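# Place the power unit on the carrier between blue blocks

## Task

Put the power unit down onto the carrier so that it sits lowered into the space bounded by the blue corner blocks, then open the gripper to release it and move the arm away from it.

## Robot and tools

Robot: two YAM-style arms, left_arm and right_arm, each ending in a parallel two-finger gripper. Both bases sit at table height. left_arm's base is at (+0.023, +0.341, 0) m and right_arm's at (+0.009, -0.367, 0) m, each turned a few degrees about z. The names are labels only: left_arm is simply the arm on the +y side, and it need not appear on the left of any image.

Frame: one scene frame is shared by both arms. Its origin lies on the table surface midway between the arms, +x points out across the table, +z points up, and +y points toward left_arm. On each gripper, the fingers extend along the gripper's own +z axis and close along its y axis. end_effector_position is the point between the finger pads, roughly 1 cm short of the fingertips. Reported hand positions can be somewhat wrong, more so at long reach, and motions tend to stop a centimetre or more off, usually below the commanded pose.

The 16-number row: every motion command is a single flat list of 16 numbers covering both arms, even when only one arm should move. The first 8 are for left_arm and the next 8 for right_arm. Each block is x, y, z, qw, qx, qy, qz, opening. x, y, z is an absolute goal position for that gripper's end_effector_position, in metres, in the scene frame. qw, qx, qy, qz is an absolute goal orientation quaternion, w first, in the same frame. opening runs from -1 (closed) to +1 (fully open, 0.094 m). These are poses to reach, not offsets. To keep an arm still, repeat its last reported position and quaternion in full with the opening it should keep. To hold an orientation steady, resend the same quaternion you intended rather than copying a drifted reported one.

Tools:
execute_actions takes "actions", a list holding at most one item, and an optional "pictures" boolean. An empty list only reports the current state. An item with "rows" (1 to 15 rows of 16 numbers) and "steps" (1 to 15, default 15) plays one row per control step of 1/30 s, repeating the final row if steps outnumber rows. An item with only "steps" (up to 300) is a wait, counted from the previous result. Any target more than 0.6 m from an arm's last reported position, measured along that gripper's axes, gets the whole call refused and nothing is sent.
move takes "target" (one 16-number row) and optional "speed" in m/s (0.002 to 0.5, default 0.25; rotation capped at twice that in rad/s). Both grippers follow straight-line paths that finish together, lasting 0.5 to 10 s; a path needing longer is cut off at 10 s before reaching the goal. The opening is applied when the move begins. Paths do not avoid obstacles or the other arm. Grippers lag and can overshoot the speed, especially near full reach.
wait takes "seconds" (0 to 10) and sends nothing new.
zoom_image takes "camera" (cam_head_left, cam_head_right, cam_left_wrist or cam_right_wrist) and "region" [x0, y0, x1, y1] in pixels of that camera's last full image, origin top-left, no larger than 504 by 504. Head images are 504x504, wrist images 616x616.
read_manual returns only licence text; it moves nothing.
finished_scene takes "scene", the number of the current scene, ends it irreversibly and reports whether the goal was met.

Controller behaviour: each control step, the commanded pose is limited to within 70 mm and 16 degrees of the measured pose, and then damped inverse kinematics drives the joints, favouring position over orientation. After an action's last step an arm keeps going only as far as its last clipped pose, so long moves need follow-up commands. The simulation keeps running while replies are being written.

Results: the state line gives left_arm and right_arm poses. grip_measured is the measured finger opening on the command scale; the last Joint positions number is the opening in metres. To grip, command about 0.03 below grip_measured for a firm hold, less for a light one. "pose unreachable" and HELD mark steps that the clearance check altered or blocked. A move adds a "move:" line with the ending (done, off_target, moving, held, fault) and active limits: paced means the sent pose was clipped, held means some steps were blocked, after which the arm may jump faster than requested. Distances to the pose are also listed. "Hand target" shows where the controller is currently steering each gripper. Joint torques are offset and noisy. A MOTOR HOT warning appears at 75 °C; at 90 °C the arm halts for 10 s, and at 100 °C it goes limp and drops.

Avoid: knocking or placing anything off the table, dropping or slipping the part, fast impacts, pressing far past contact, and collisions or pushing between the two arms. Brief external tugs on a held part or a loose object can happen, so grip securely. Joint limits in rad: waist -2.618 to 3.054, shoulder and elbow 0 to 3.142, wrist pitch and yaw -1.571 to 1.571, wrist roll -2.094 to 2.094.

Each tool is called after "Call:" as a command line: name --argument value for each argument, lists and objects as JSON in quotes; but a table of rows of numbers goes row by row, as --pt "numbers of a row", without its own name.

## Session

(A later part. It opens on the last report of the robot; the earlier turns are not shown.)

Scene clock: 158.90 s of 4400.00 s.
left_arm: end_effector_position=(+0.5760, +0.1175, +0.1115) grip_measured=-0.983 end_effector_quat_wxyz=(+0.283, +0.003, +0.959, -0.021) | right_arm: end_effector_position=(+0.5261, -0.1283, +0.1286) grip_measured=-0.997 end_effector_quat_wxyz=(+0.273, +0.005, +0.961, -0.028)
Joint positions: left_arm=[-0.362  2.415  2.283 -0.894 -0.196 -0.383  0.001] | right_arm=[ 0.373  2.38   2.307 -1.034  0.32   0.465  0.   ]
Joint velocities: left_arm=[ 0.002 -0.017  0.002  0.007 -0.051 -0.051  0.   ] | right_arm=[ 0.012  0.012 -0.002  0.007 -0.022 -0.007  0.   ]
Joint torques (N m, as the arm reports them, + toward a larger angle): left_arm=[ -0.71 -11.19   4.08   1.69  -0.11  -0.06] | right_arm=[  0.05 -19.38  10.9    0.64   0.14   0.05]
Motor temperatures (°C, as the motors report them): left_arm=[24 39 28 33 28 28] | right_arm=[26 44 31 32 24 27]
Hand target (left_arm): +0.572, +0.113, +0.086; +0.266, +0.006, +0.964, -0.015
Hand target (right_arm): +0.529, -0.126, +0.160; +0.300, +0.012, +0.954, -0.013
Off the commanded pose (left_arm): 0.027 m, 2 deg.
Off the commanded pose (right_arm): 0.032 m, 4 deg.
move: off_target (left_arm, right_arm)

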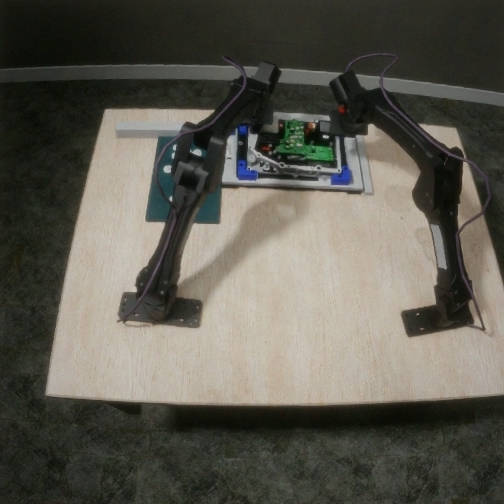

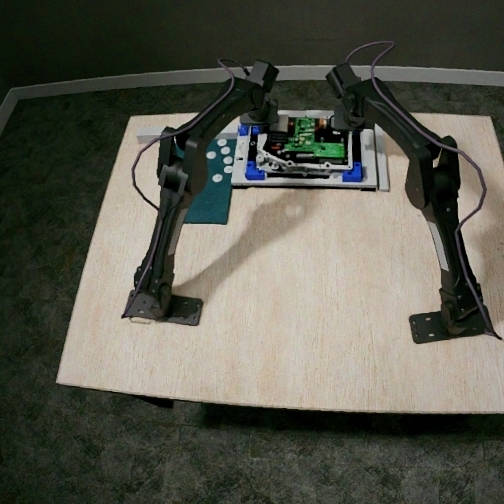

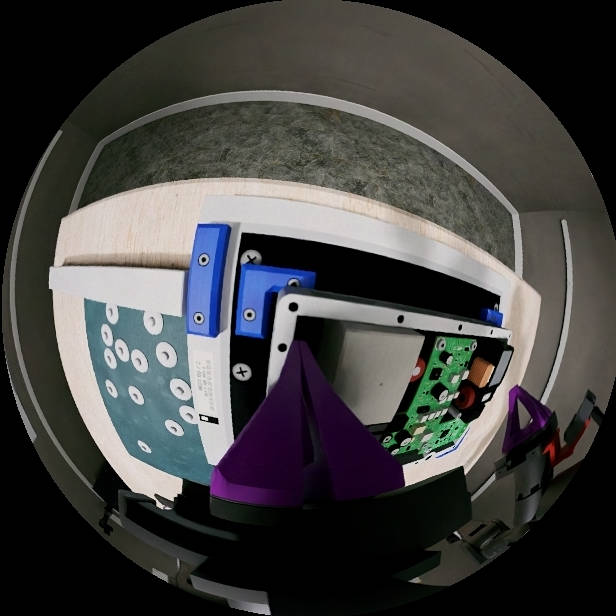

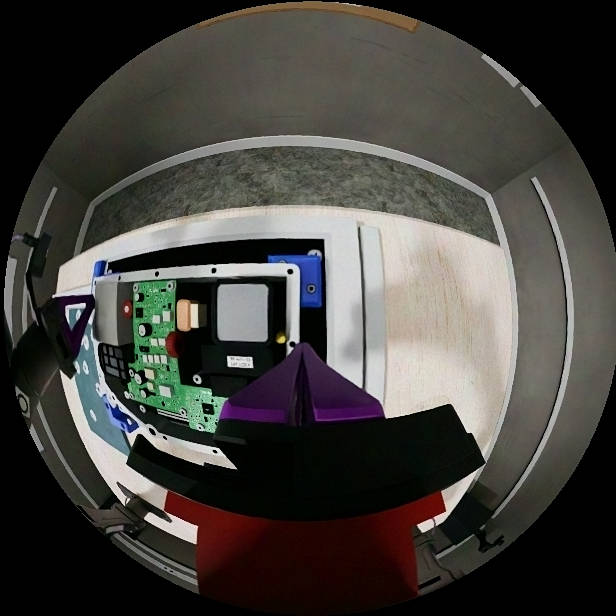

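Call:
move --target '[0.56,0.125,0.15,0.266,0.006,0.964,-0.015,-1,0.545,-0.147,0.13,0.30,0.012,0.954,-0.013,-1]' --speed 0.05

Call:
move --target '[0.56,0.125,0.15,0.266,0.006,0.964,-0.015,-1,0.55,-0.147,0.092,0.30,0.012,0.954,-0.013,-1]' --speed 0.04

Call:
move --target '[0.56,0.125,0.15,0.266,0.006,0.964,-0.015,-1,0.548,-0.122,0.096,0.30,0.012,0.954,-0.013,-1]' --speed 0.01

Scene clock: 164.30 s of 4400.00 s.
left_arm: end_effector_position=(+0.5600, +0.1245, +0.1314) grip_measured=-0.983 end_effector_quat_wxyz=(+0.256, +0.007, +0.967, -0.010) | right_arm: end_effector_position=(+0.5401, -0.1439, +0.1103) grip_measured=-0.997 end_effector_quat_wxyz=(+0.279, +0.009, +0.960, -0.024)
Joint positions: left_arm=[-0.362  2.415  2.392 -1.063 -0.193 -0.383  0.001] | right_arm=[ 0.332  2.369  2.207 -0.919  0.301  0.432  0.   ]
Joint velocities: left_arm=[ 0.007 -0.002 -0.017 -0.007 -0.007 -0.037 -0.   ] | right_arm=[-0.007  0.007 -0.017 -0.037  0.007 -0.022 -0.   ]
Joint torques (N m, as the arm reports them, + toward a larger angle): left_arm=[  0.13 -14.29   8.26   1.06  -0.09   0.03] | right_arm=[ -0.64 -19.28   7.51   0.86   0.09  -0.08]
Motor temperatures (°C, as the motors report them): left_arm=[24 39 28 33 28 28] | right_arm=[26 45 31 32 24 27]
Hand target (left_arm): +0.559, +0.125, +0.149; +0.266, +0.006, +0.964, -0.015
Hand target (right_arm): +0.545, -0.147, +0.130; +0.299, +0.012, +0.954, -0.013
Off the commanded pose (left_arm): 0.019 m, 1 deg.
Off the commanded pose (right_arm): 0.021 m, 3 deg.
After step 90, 1.03 s passed at rest.
move: off_target (left_arm, right_arm)

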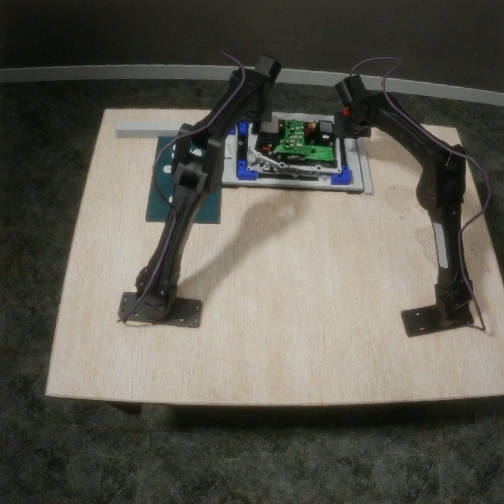

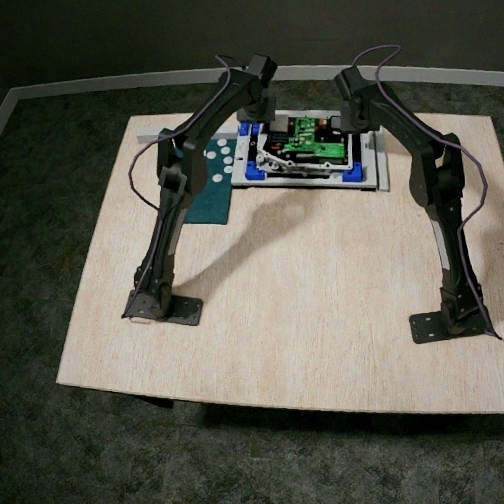

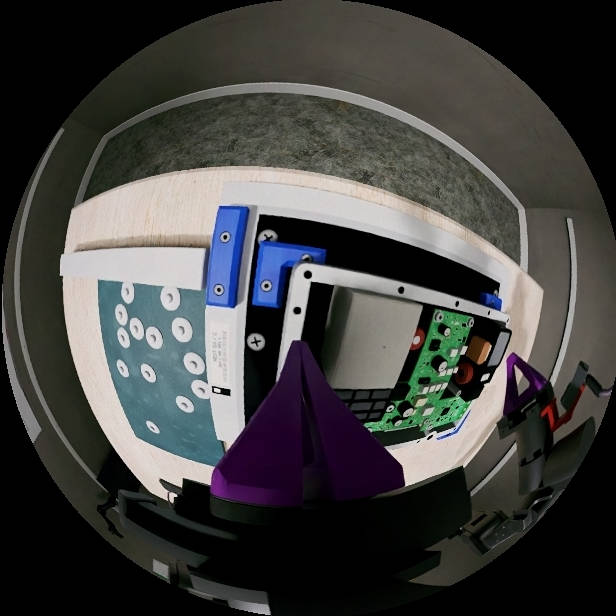

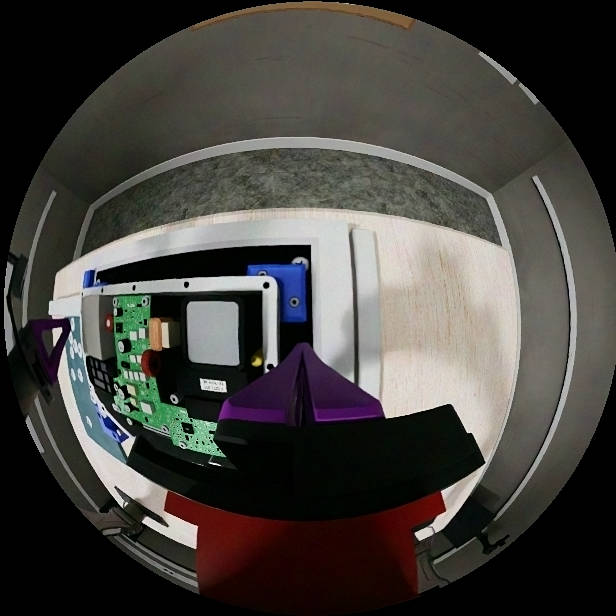

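Scene clock: 165.43 s of 4400.00 s.
left_arm: end_effector_position=(+0.5587, +0.1250, +0.1307) grip_measured=-0.983 end_effector_quat_wxyz=(+0.253, +0.007, +0.967, -0.009) | right_arm: end_effector_position=(+0.5436, -0.1415, +0.0811) grip_measured=-0.997 end_effector_quat_wxyz=(+0.286, +0.008, +0.958, -0.020)
Joint positions: left_arm=[-0.362  2.415  2.392 -1.07  -0.193 -0.383  0.001] | right_arm=[ 0.332  2.369  2.084 -0.778  0.298  0.427  0.   ]
Joint velocities: left_arm=[-0.007  0.012  0.002 -0.022 -0.11   0.022 -0.001] | right_arm=[ 0.017  0.017 -0.007  0.066  0.022 -0.051  0.001]
Joint torques (N m, as the arm reports them, + toward a larger angle): left_arm=[  0.13 -14.     8.81   1.04  -0.09   0.02] | right_arm=[ -0.92 -17.6    7.56   0.87   0.04  -0.12]
Motor temperatures (°C, as the motors report them): left_arm=[24 39 28 33 28 28] | right_arm=[26 45 31 32 24 27]
Hand target (left_arm): +0.559, +0.125, +0.150; +0.266, +0.006, +0.964, -0.015
Hand target (right_arm): +0.550, -0.147, +0.092; +0.299, +0.012, +0.954, -0.013
Off the commanded pose (left_arm): 0.019 m, 2 deg.
Off the commanded pose (right_arm): 0.014 m, 2 deg.
move: off_target (left_arm, right_arm)

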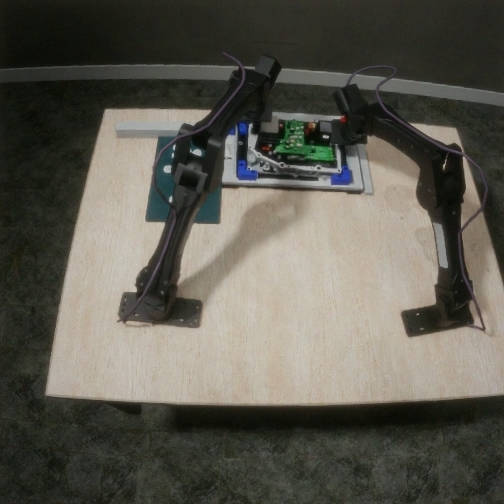

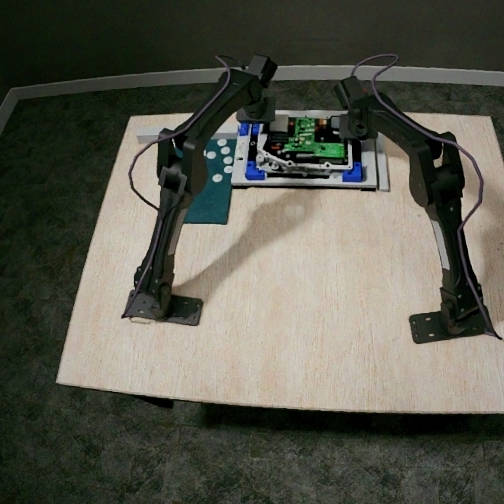

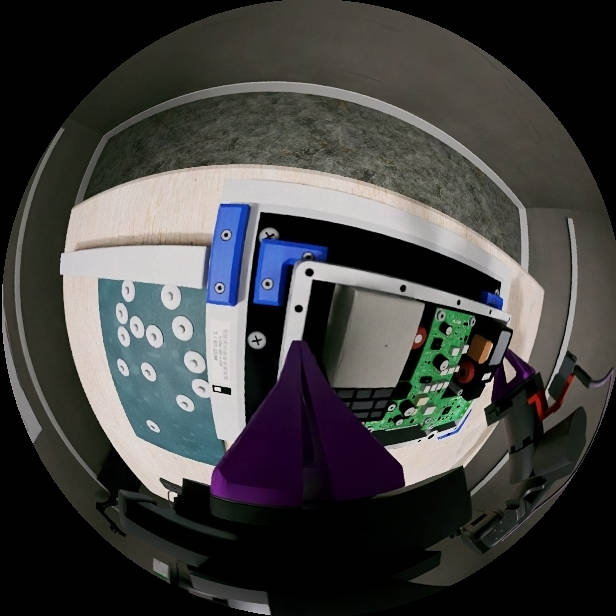

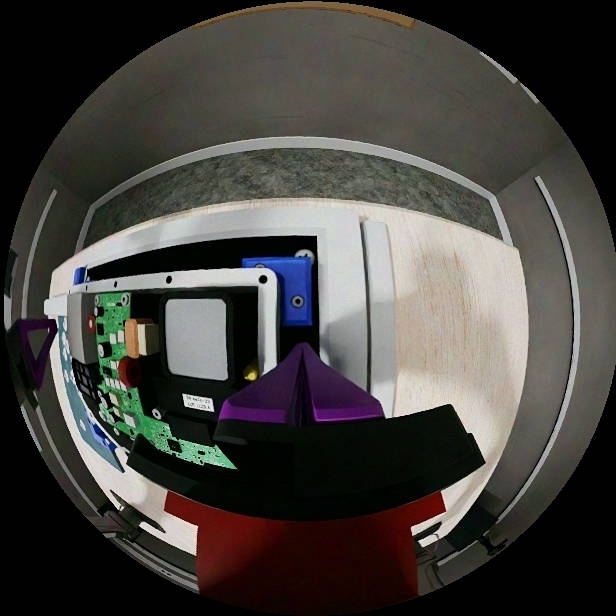

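Scene clock: 168.13 s of 4400.00 s.
left_arm: end_effector_position=(+0.5587, +0.1250, +0.1307) grip_measured=-0.983 end_effector_quat_wxyz=(+0.253, +0.007, +0.967, -0.009) | right_arm: end_effector_position=(+0.5424, -0.1375, +0.0779) grip_measured=-0.997 end_effector_quat_wxyz=(+0.277, +0.011, +0.960, -0.028)
Joint positions: left_arm=[-0.362  2.415  2.392 -1.07  -0.193 -0.383  0.001] | right_arm=[ 0.343  2.405  2.146 -0.833  0.311  0.447  0.   ]
Joint velocities: left_arm=[ 0.007  0.022  0.002  0.007 -0.007 -0.022 -0.002] | right_arm=[-0.007 -0.007  0.012 -0.066 -0.051 -0.022  0.001]
Joint torques (N m, as the arm reports them, + toward a larger angle): left_arm=[  0.12 -14.06   8.82   1.04  -0.1    0.03] | right_arm=[  1.2  -16.68  11.15   0.8    0.2    0.1 ]
Motor temperatures (°C, as the motors report them): left_arm=[24 39 28 33 28 28] | right_arm=[26 45 31 32 24 27]
Hand target (left_arm): +0.559, +0.125, +0.150; +0.266, +0.006, +0.964, -0.015
Hand target (right_arm): +0.547, -0.122, +0.096; +0.300, +0.012, +0.954, -0.012
Off the commanded pose (left_arm): 0.019 m, 2 deg.
Off the commanded pose (right_arm): 0.024 m, 3 deg.
move: off_target (left_arm, right_arm)

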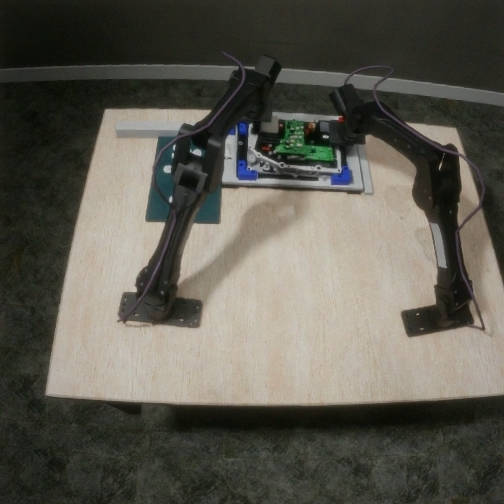

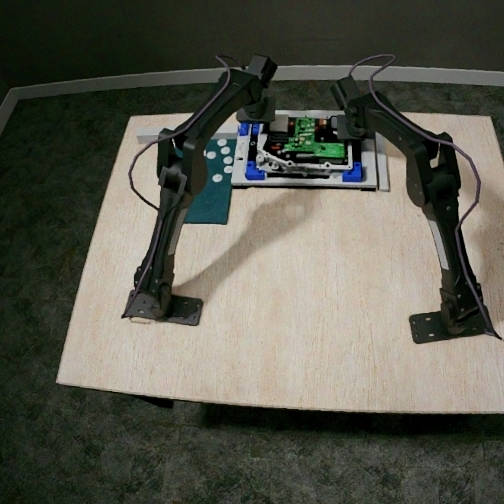

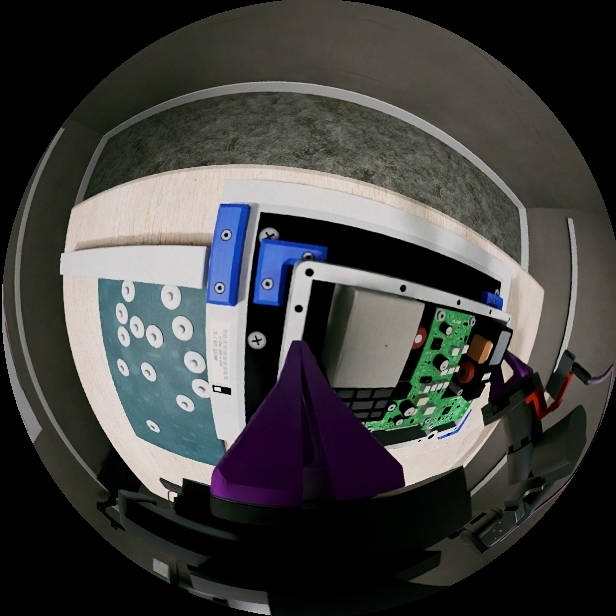

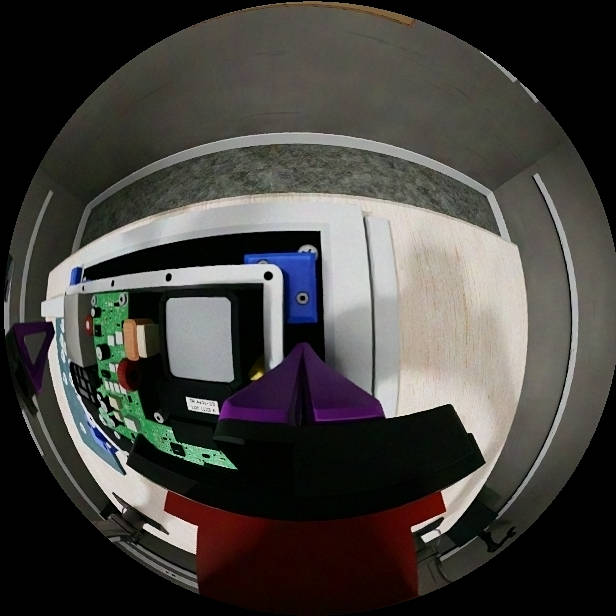

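The push was too light to move it, so I'm increasing the force.

Call:
move --target '[0.56,0.125,0.15,0.266,0.006,0.964,-0.015,-1,0.53,-0.08,0.096,0.30,0.012,0.954,-0.013,-1]' --speed 0.015

Scene clock: 176.00 s of 4400.00 s.
left_arm: end_effector_position=(+0.5587, +0.1250, +0.1307) grip_measured=-0.983 end_effector_quat_wxyz=(+0.253, +0.007, +0.967, -0.009) | right_arm: end_effector_position=(+0.5321, -0.1337, +0.0859) grip_measured=-0.998 end_effector_quat_wxyz=(+0.286, +0.032, +0.955, -0.077)
Joint positions: left_arm=[-0.362  2.415  2.392 -1.07  -0.193 -0.383  0.001] | right_arm=[ 0.394  2.43   2.214 -0.928  0.437  0.521  0.   ]
Joint velocities: left_arm=[-0.012  0.002 -0.002 -0.051 -0.037  0.051  0.002] | right_arm=[-0.022 -0.002 -0.007 -0.037 -0.007  0.037 -0.   ]
Joint torques (N m, as the arm reports them, + toward a larger angle): left_arm=[  0.12 -14.05   8.84   1.04  -0.09   0.02] | right_arm=[  3.95 -16.03  11.15   0.96  -0.53   0.19]
Motor temperatures (°C, as the motors report them): left_arm=[24 40 28 33 28 28] | right_arm=[26 45 32 32 24 27]
Hand target (left_arm): +0.559, +0.125, +0.150; +0.266, +0.006, +0.964, -0.015
Hand target (right_arm): +0.525, -0.082, +0.098; +0.299, +0.011, +0.954, -0.012
Off the commanded pose (left_arm): 0.019 m, 2 deg.
Off the commanded pose (right_arm): 0.055 m, 8 deg.
After step 90, 0.53 s passed at rest.
move: off_target (left_arm, right_arm)

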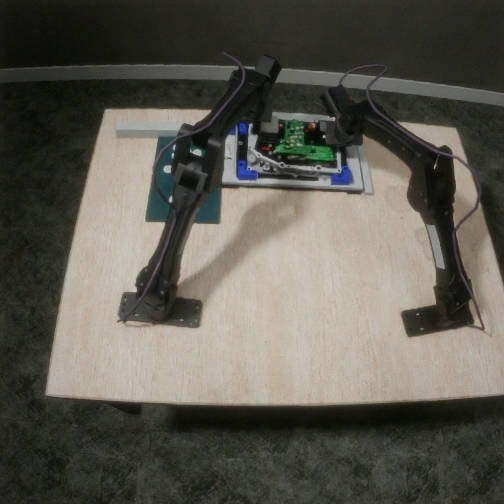

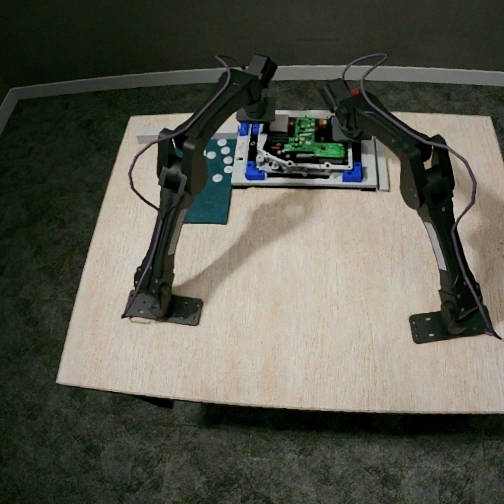

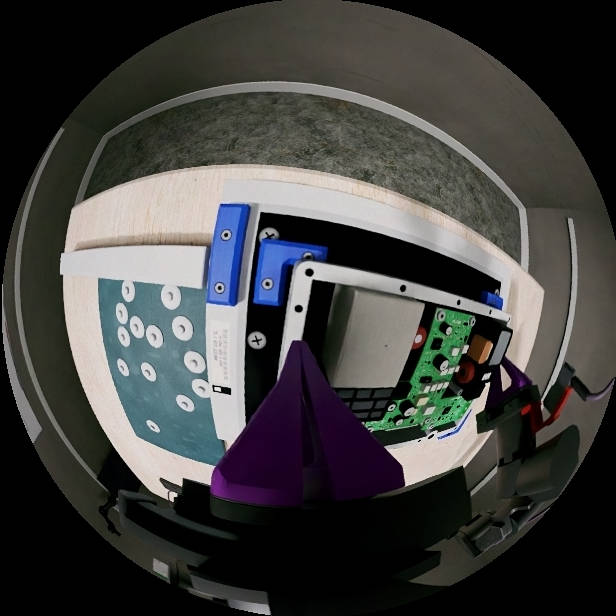

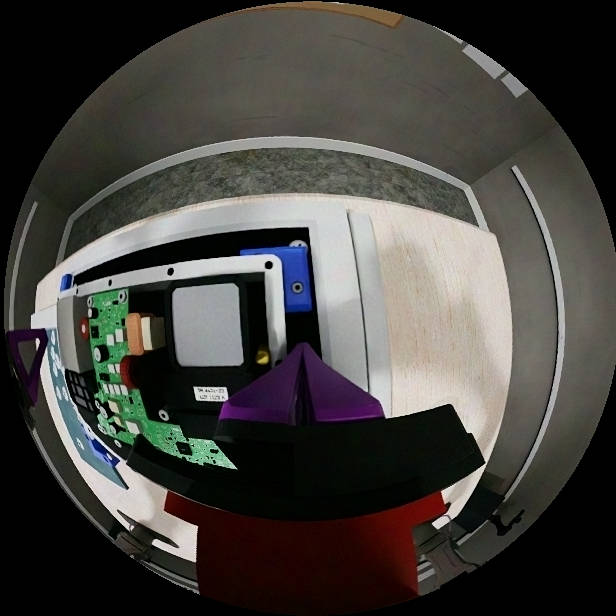

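Call:
zoom_image --camera "cam_left_wrist" --region '[230,210,370,350]'

Call:
zoom_image --camera "cam_right_wrist" --region '[210,220,350,360]'

Region (230, 210, 370, 350) of cam_left_wrist's 616x616 image, scaled by 3.600, with more detail than that image has.

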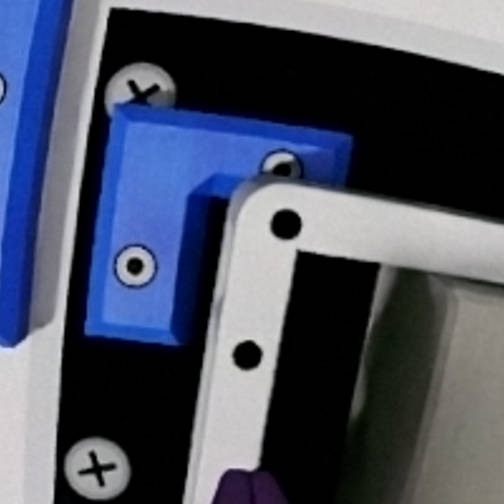

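Region (210, 220, 350, 360) of cam_right_wrist's 616x616 image, scaled by 3.600, with more detail than that image has.

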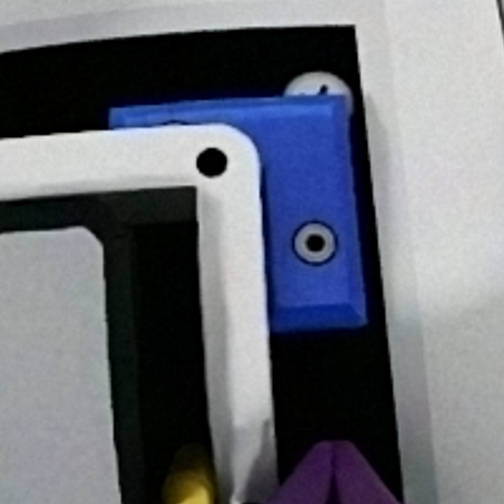

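Call:
move --target '[0.572,0.131,0.085,0.266,0.006,0.964,-0.015,-0.55,0.53,-0.08,0.096,0.30,0.012,0.954,-0.013,-1]' --speed 0.03

Call:
move --target '[0.585,0.18,0.095,0.266,0.006,0.964,-0.015,-0.55,0.53,-0.075,0.096,0.30,0.012,0.954,-0.013,-1]' --speed 0.02

Scene clock: 187.83 s of 4400.00 s.
left_arm: end_effector_position=(+0.5704, +0.1254, +0.0851) grip_measured=-0.552 end_effector_quat_wxyz=(+0.262, +0.006, +0.965, -0.015) | right_arm: end_effector_position=(+0.5319, -0.1338, +0.0858) grip_measured=-0.998 end_effector_quat_wxyz=(+0.285, +0.033, +0.955, -0.077)
Joint positions: left_arm=[-0.35   2.415  2.2   -0.856 -0.184 -0.373  0.021] | right_arm=[ 0.394  2.431  2.215 -0.93   0.438  0.524  0.   ]
Joint velocities: left_arm=[-0.017 -0.002  0.007  0.022  0.037 -0.007  0.   ] | right_arm=[ 0.002  0.007  0.007  0.037 -0.007 -0.022  0.   ]
Joint torques (N m, as the arm reports them, + toward a larger angle): left_arm=[  0.8  -13.62   5.04   1.51  -0.08   0.1 ] | right_arm=[  4.   -15.61  11.53   0.89  -0.56   0.15]
Motor temperatures (°C, as the motors report them): left_arm=[24 41 28 33 28 28] | right_arm=[26 45 32 33 24 27]
Hand target (left_arm): +0.573, +0.131, +0.085; +0.266, +0.006, +0.964, -0.015
Hand target (right_arm): +0.525, -0.082, +0.097; +0.298, +0.011, +0.954, -0.013
Off the commanded pose (left_arm): 0.006 m, 1 deg.
Off the commanded pose (right_arm): 0.055 m, 8 deg.
After step 90, 6.33 s passed at rest.
move: off_target (right_arm)

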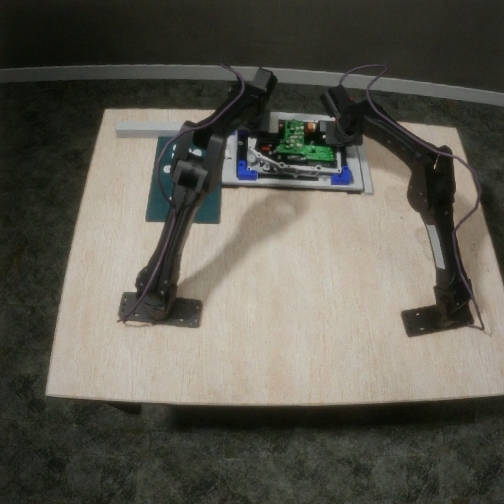

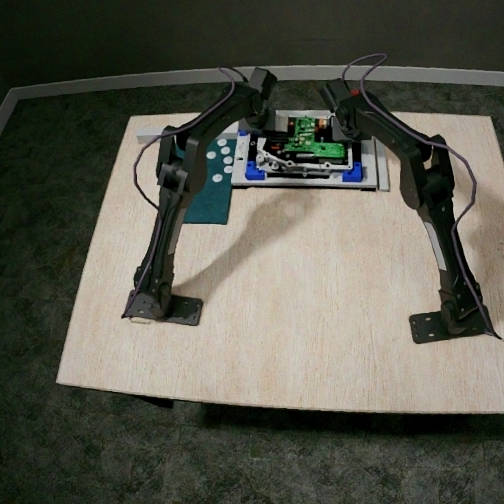

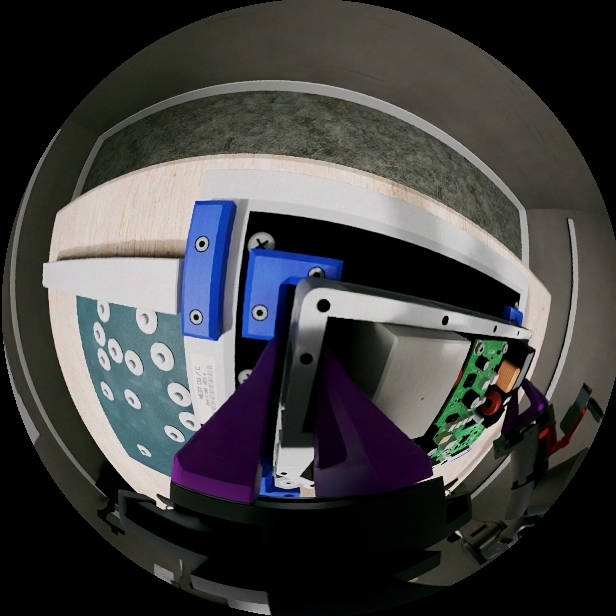

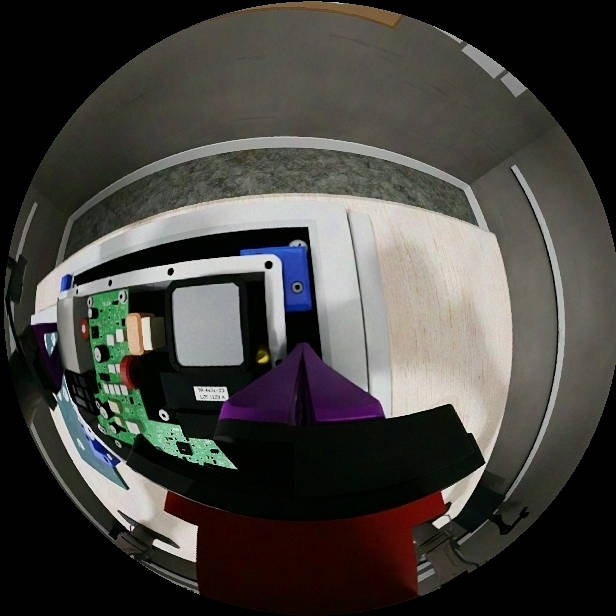

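Scene clock: 191.53 s of 4400.00 s.
left_arm: end_effector_position=(+0.5733, +0.1335, +0.0825) grip_measured=-0.551 end_effector_quat_wxyz=(+0.244, +0.035, +0.967, -0.065) | right_arm: end_effector_position=(+0.5300, -0.1286, +0.0840) grip_measured=-0.998 end_effector_quat_wxyz=(+0.281, +0.030, +0.956, -0.082)
Joint positions: left_arm=[-0.292  2.399  2.167 -0.829 -0.038 -0.292  0.021] | right_arm=[ 0.405  2.456  2.257 -0.964  0.444  0.532  0.   ]
Joint velocities: left_arm=[ 0.007  0.007 -0.012 -0.007  0.037  0.037 -0.   ] | right_arm=[-0.007 -0.012 -0.002 -0.007 -0.066  0.022 -0.001]
Joint torques (N m, as the arm reports them, + toward a larger angle): left_arm=[  3.78 -15.31   5.02   1.28  -0.99   0.17] | right_arm=[  3.81 -16.42  11.26   0.98  -0.58   0.17]
Motor temperatures (°C, as the motors report them): left_arm=[24 42 28 33 28 28] | right_arm=[26 45 32 33 24 27]
Hand target (left_arm): +0.584, +0.180, +0.095; +0.263, +0.006, +0.965, -0.014
Hand target (right_arm): +0.525, -0.077, +0.098; +0.298, +0.011, +0.955, -0.013
Off the commanded pose (left_arm): 0.050 m, 7 deg.
Off the commanded pose (right_arm): 0.055 m, 8 deg.
move: off_target (left_arm, right_arm)

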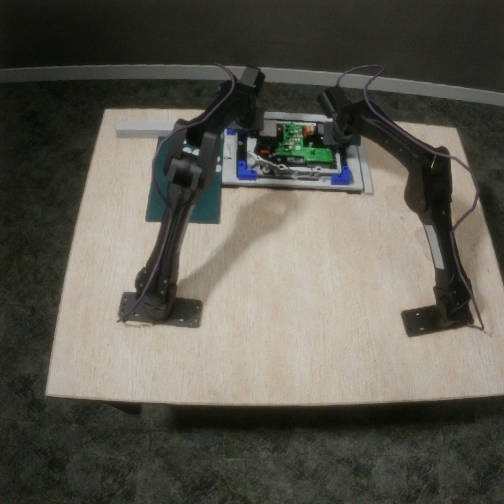

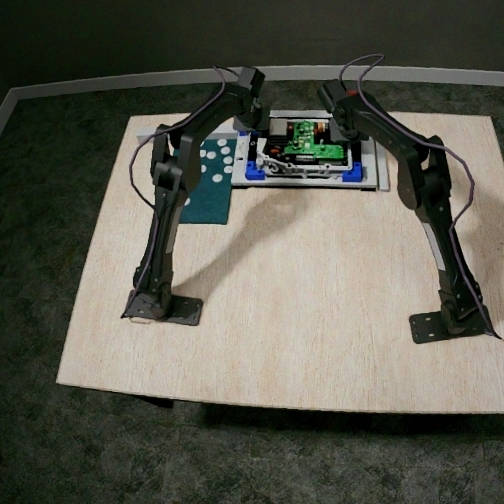

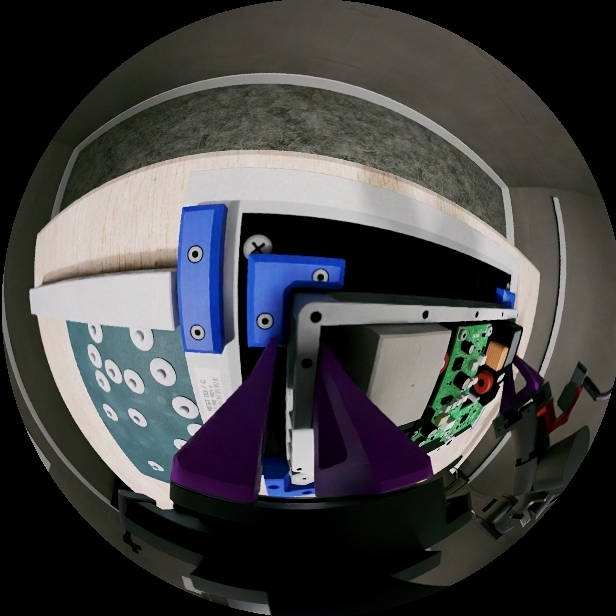

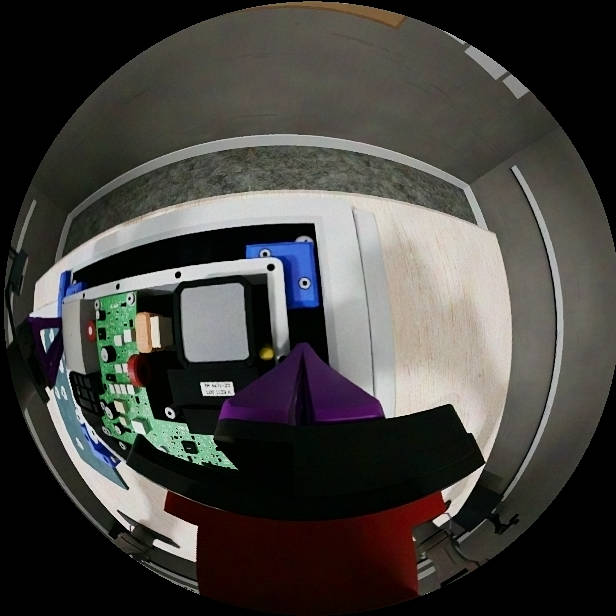

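It dropped in. Retreating.

Call:
move --target '[0.555,0.126,0.165,0.266,0.006,0.964,-0.015,-0.55,0.51,-0.16,0.16,0.28,0.012,0.96,-0.013,-1]' --speed 0.06

Call:
move --target '[0.45,0.26,0.17,0.266,0.006,0.964,-0.015,-0.55,0.45,-0.25,0.17,0.259,0.012,0.966,-0.013,-1]' --speed 0.2

Call:
zoom_image --camera "cam_left_wrist" --region '[340,140,560,390]'

Call:
zoom_image --camera "cam_right_wrist" --region '[60,180,280,410]'

Scene clock: 200.20 s of 4400.00 s.
left_arm: end_effector_position=(+0.5549, +0.1283, +0.1586) grip_measured=-0.551 end_effector_quat_wxyz=(+0.264, +0.008, +0.964, -0.020) | right_arm: end_effector_position=(+0.5106, -0.1557, +0.1470) grip_measured=-0.998 end_effector_quat_wxyz=(+0.271, +0.012, +0.962, -0.018)
Joint positions: left_arm=[-0.355  2.377  2.427 -1.113 -0.177 -0.376  0.021] | right_arm=[ 0.333  2.228  2.122 -0.988  0.285  0.445  0.   ]
Joint velocities: left_arm=[-0.002 -0.007 -0.007 -0.051 -0.037 -0.051 -0.   ] | right_arm=[ 0.002 -0.007 -0.007  0.007 -0.095 -0.007 -0.001]
Joint torques (N m, as the arm reports them, + toward a larger angle): left_arm=[ -0.6  -12.5    8.21   1.11  -0.21  -0.07] | right_arm=[ -0.64 -17.41   7.16   0.69   0.06  -0.08]
Motor temperatures (°C, as the motors report them): left_arm=[24 43 28 32 28 28] | right_arm=[26 45 32 33 24 27]
Hand target (left_arm): +0.553, +0.126, +0.165; +0.266, +0.006, +0.964, -0.017
Hand target (right_arm): +0.510, -0.161, +0.159; +0.278, +0.013, +0.960, -0.014
Off the commanded pose (left_arm): 0.007 m, 1 deg.
Off the commanded pose (right_arm): 0.014 m, 1 deg.
After step 90, 3.67 s passed at rest.
move: off_target (right_arm)

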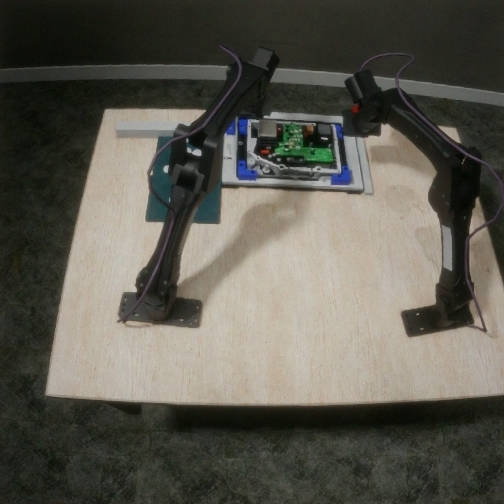

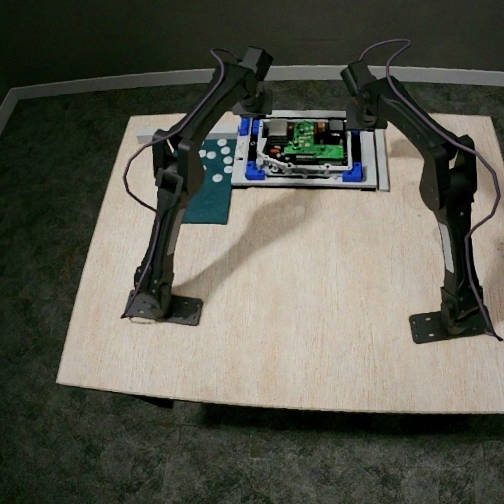

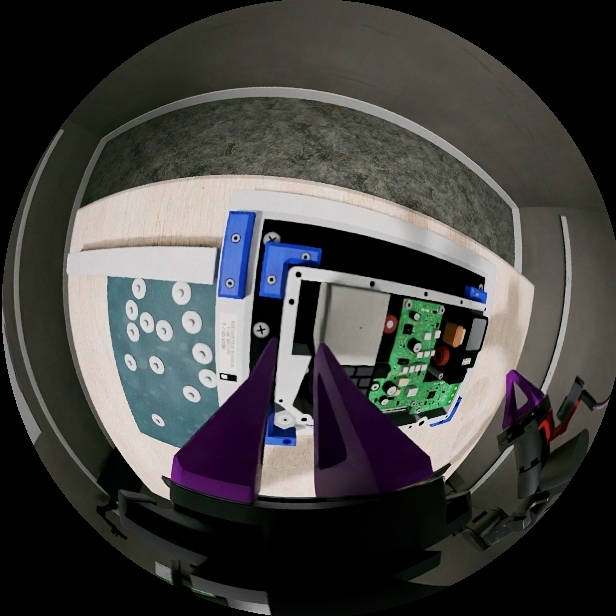

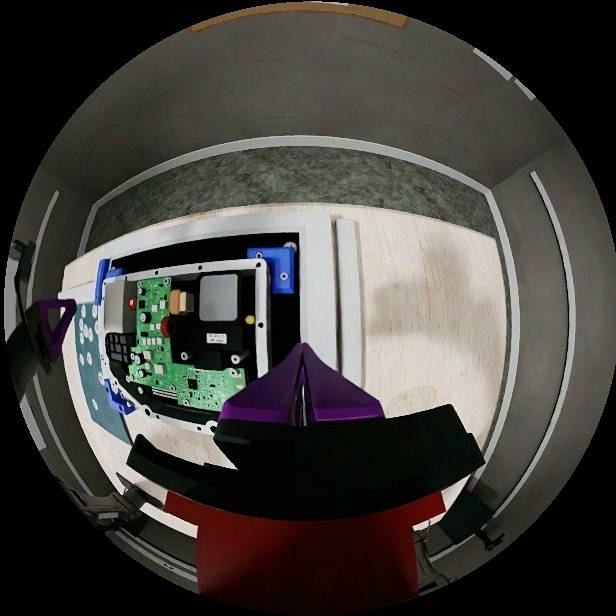

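Scene clock: 201.63 s of 4400.00 s.
left_arm: end_effector_position=(+0.4524, +0.2594, +0.1680) grip_measured=-0.551 end_effector_quat_wxyz=(+0.261, +0.003, +0.965, -0.010) | right_arm: end_effector_position=(+0.4494, -0.2500, +0.1584) grip_measured=-0.998 end_effector_quat_wxyz=(+0.242, +0.013, +0.970, -0.023)
Joint positions: left_arm=[-0.147  1.727  1.501 -0.824 -0.095 -0.197  0.021] | right_arm=[ 0.181  1.862  1.651 -0.911  0.203  0.317  0.   ]
Joint velocities: left_arm=[ 0.017 -0.007  0.002  0.022 -0.037  0.037  0.001] | right_arm=[ 0.012  0.002 -0.007 -0.066  0.037 -0.051 -0.   ]
Joint torques (N m, as the arm reports them, + toward a larger angle): left_arm=[ 0.34 -9.19  4.8   1.59  0.    0.09] | right_arm=[ -0.47 -13.85   6.98   0.83   0.03  -0.1 ]
Motor temperatures (°C, as the motors report them): left_arm=[24 42 28 33 28 28] | right_arm=[26 45 32 33 24 27]
Hand target (left_arm): +0.451, +0.261, +0.169; +0.266, +0.007, +0.964, -0.011
Hand target (right_arm): +0.451, -0.251, +0.169; +0.258, +0.012, +0.966, -0.014
Off the commanded pose (left_arm): 0.003 m, 1 deg.
Off the commanded pose (right_arm): 0.012 m, 2 deg.
move: off_target (right_arm)

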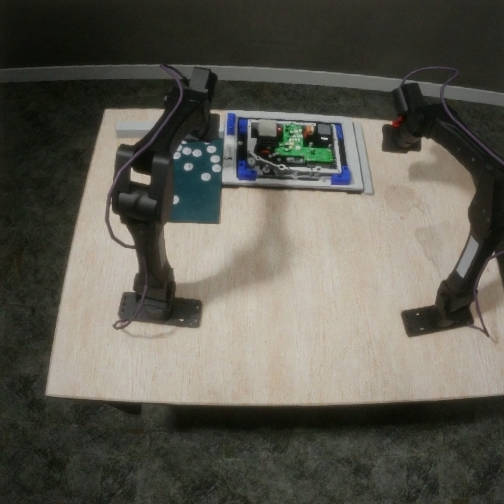

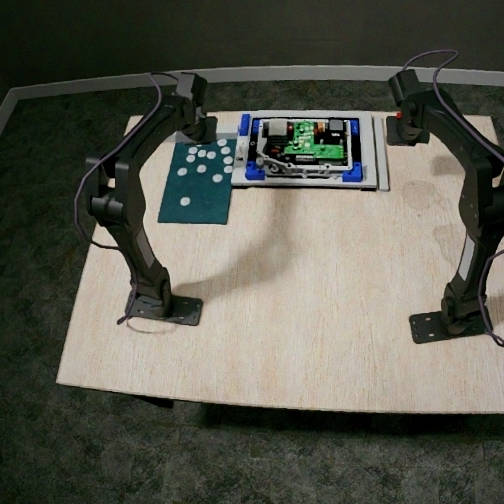

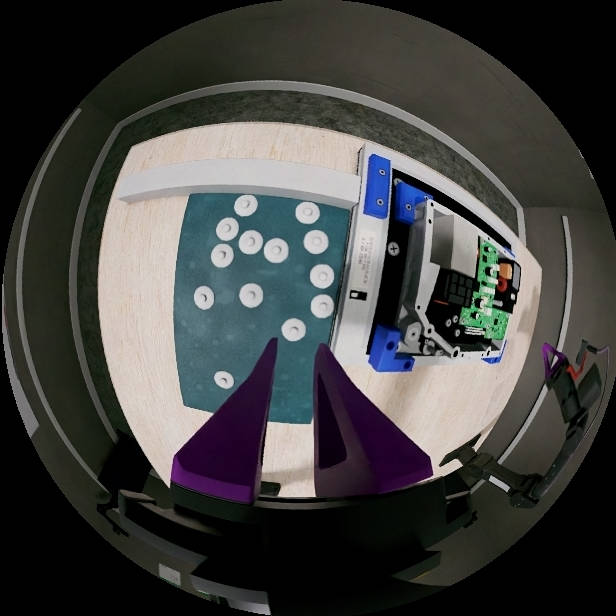

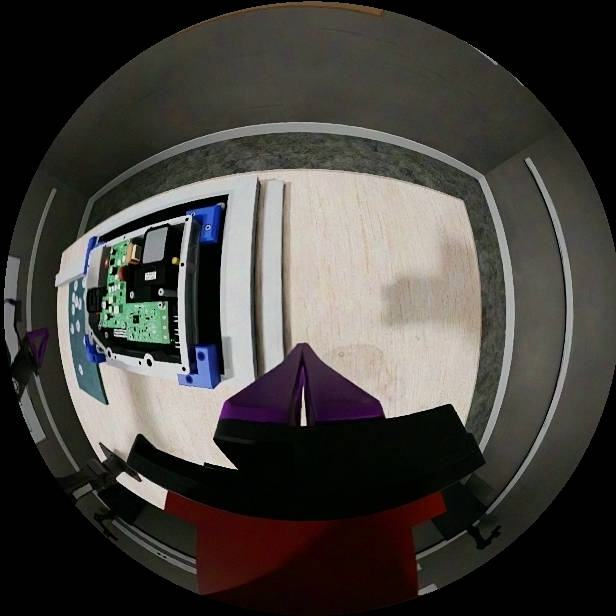

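Region (340, 140, 560, 390) of cam_left_wrist's 616x616 image, scaled by 2.016, with more detail than that image has; it fills the left 444 columns of this view, and the rest is white.

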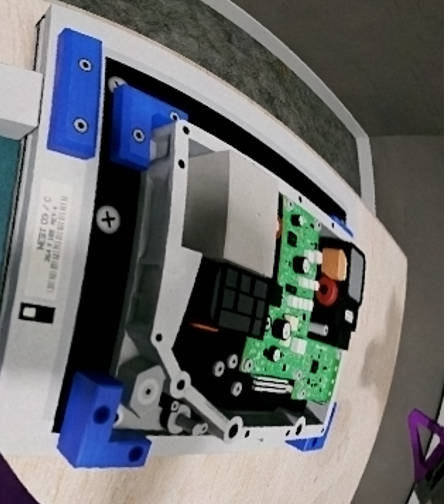

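Region (60, 180, 280, 410) of cam_right_wrist's 616x616 image, scaled by 2.191, with more detail than that image has; it fills the left 482 columns of this view, and the rest is white.

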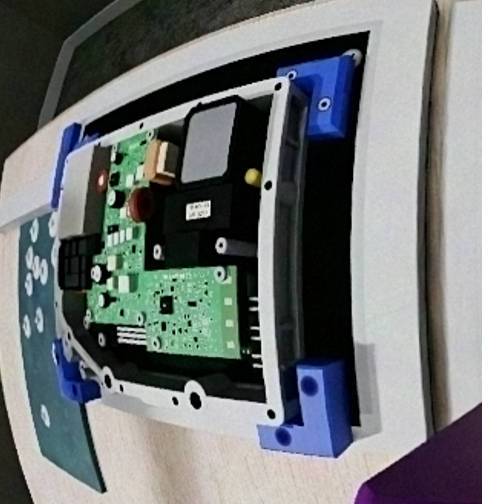

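Call:
finished_scene --scene 2

The scene is finished: the task was done.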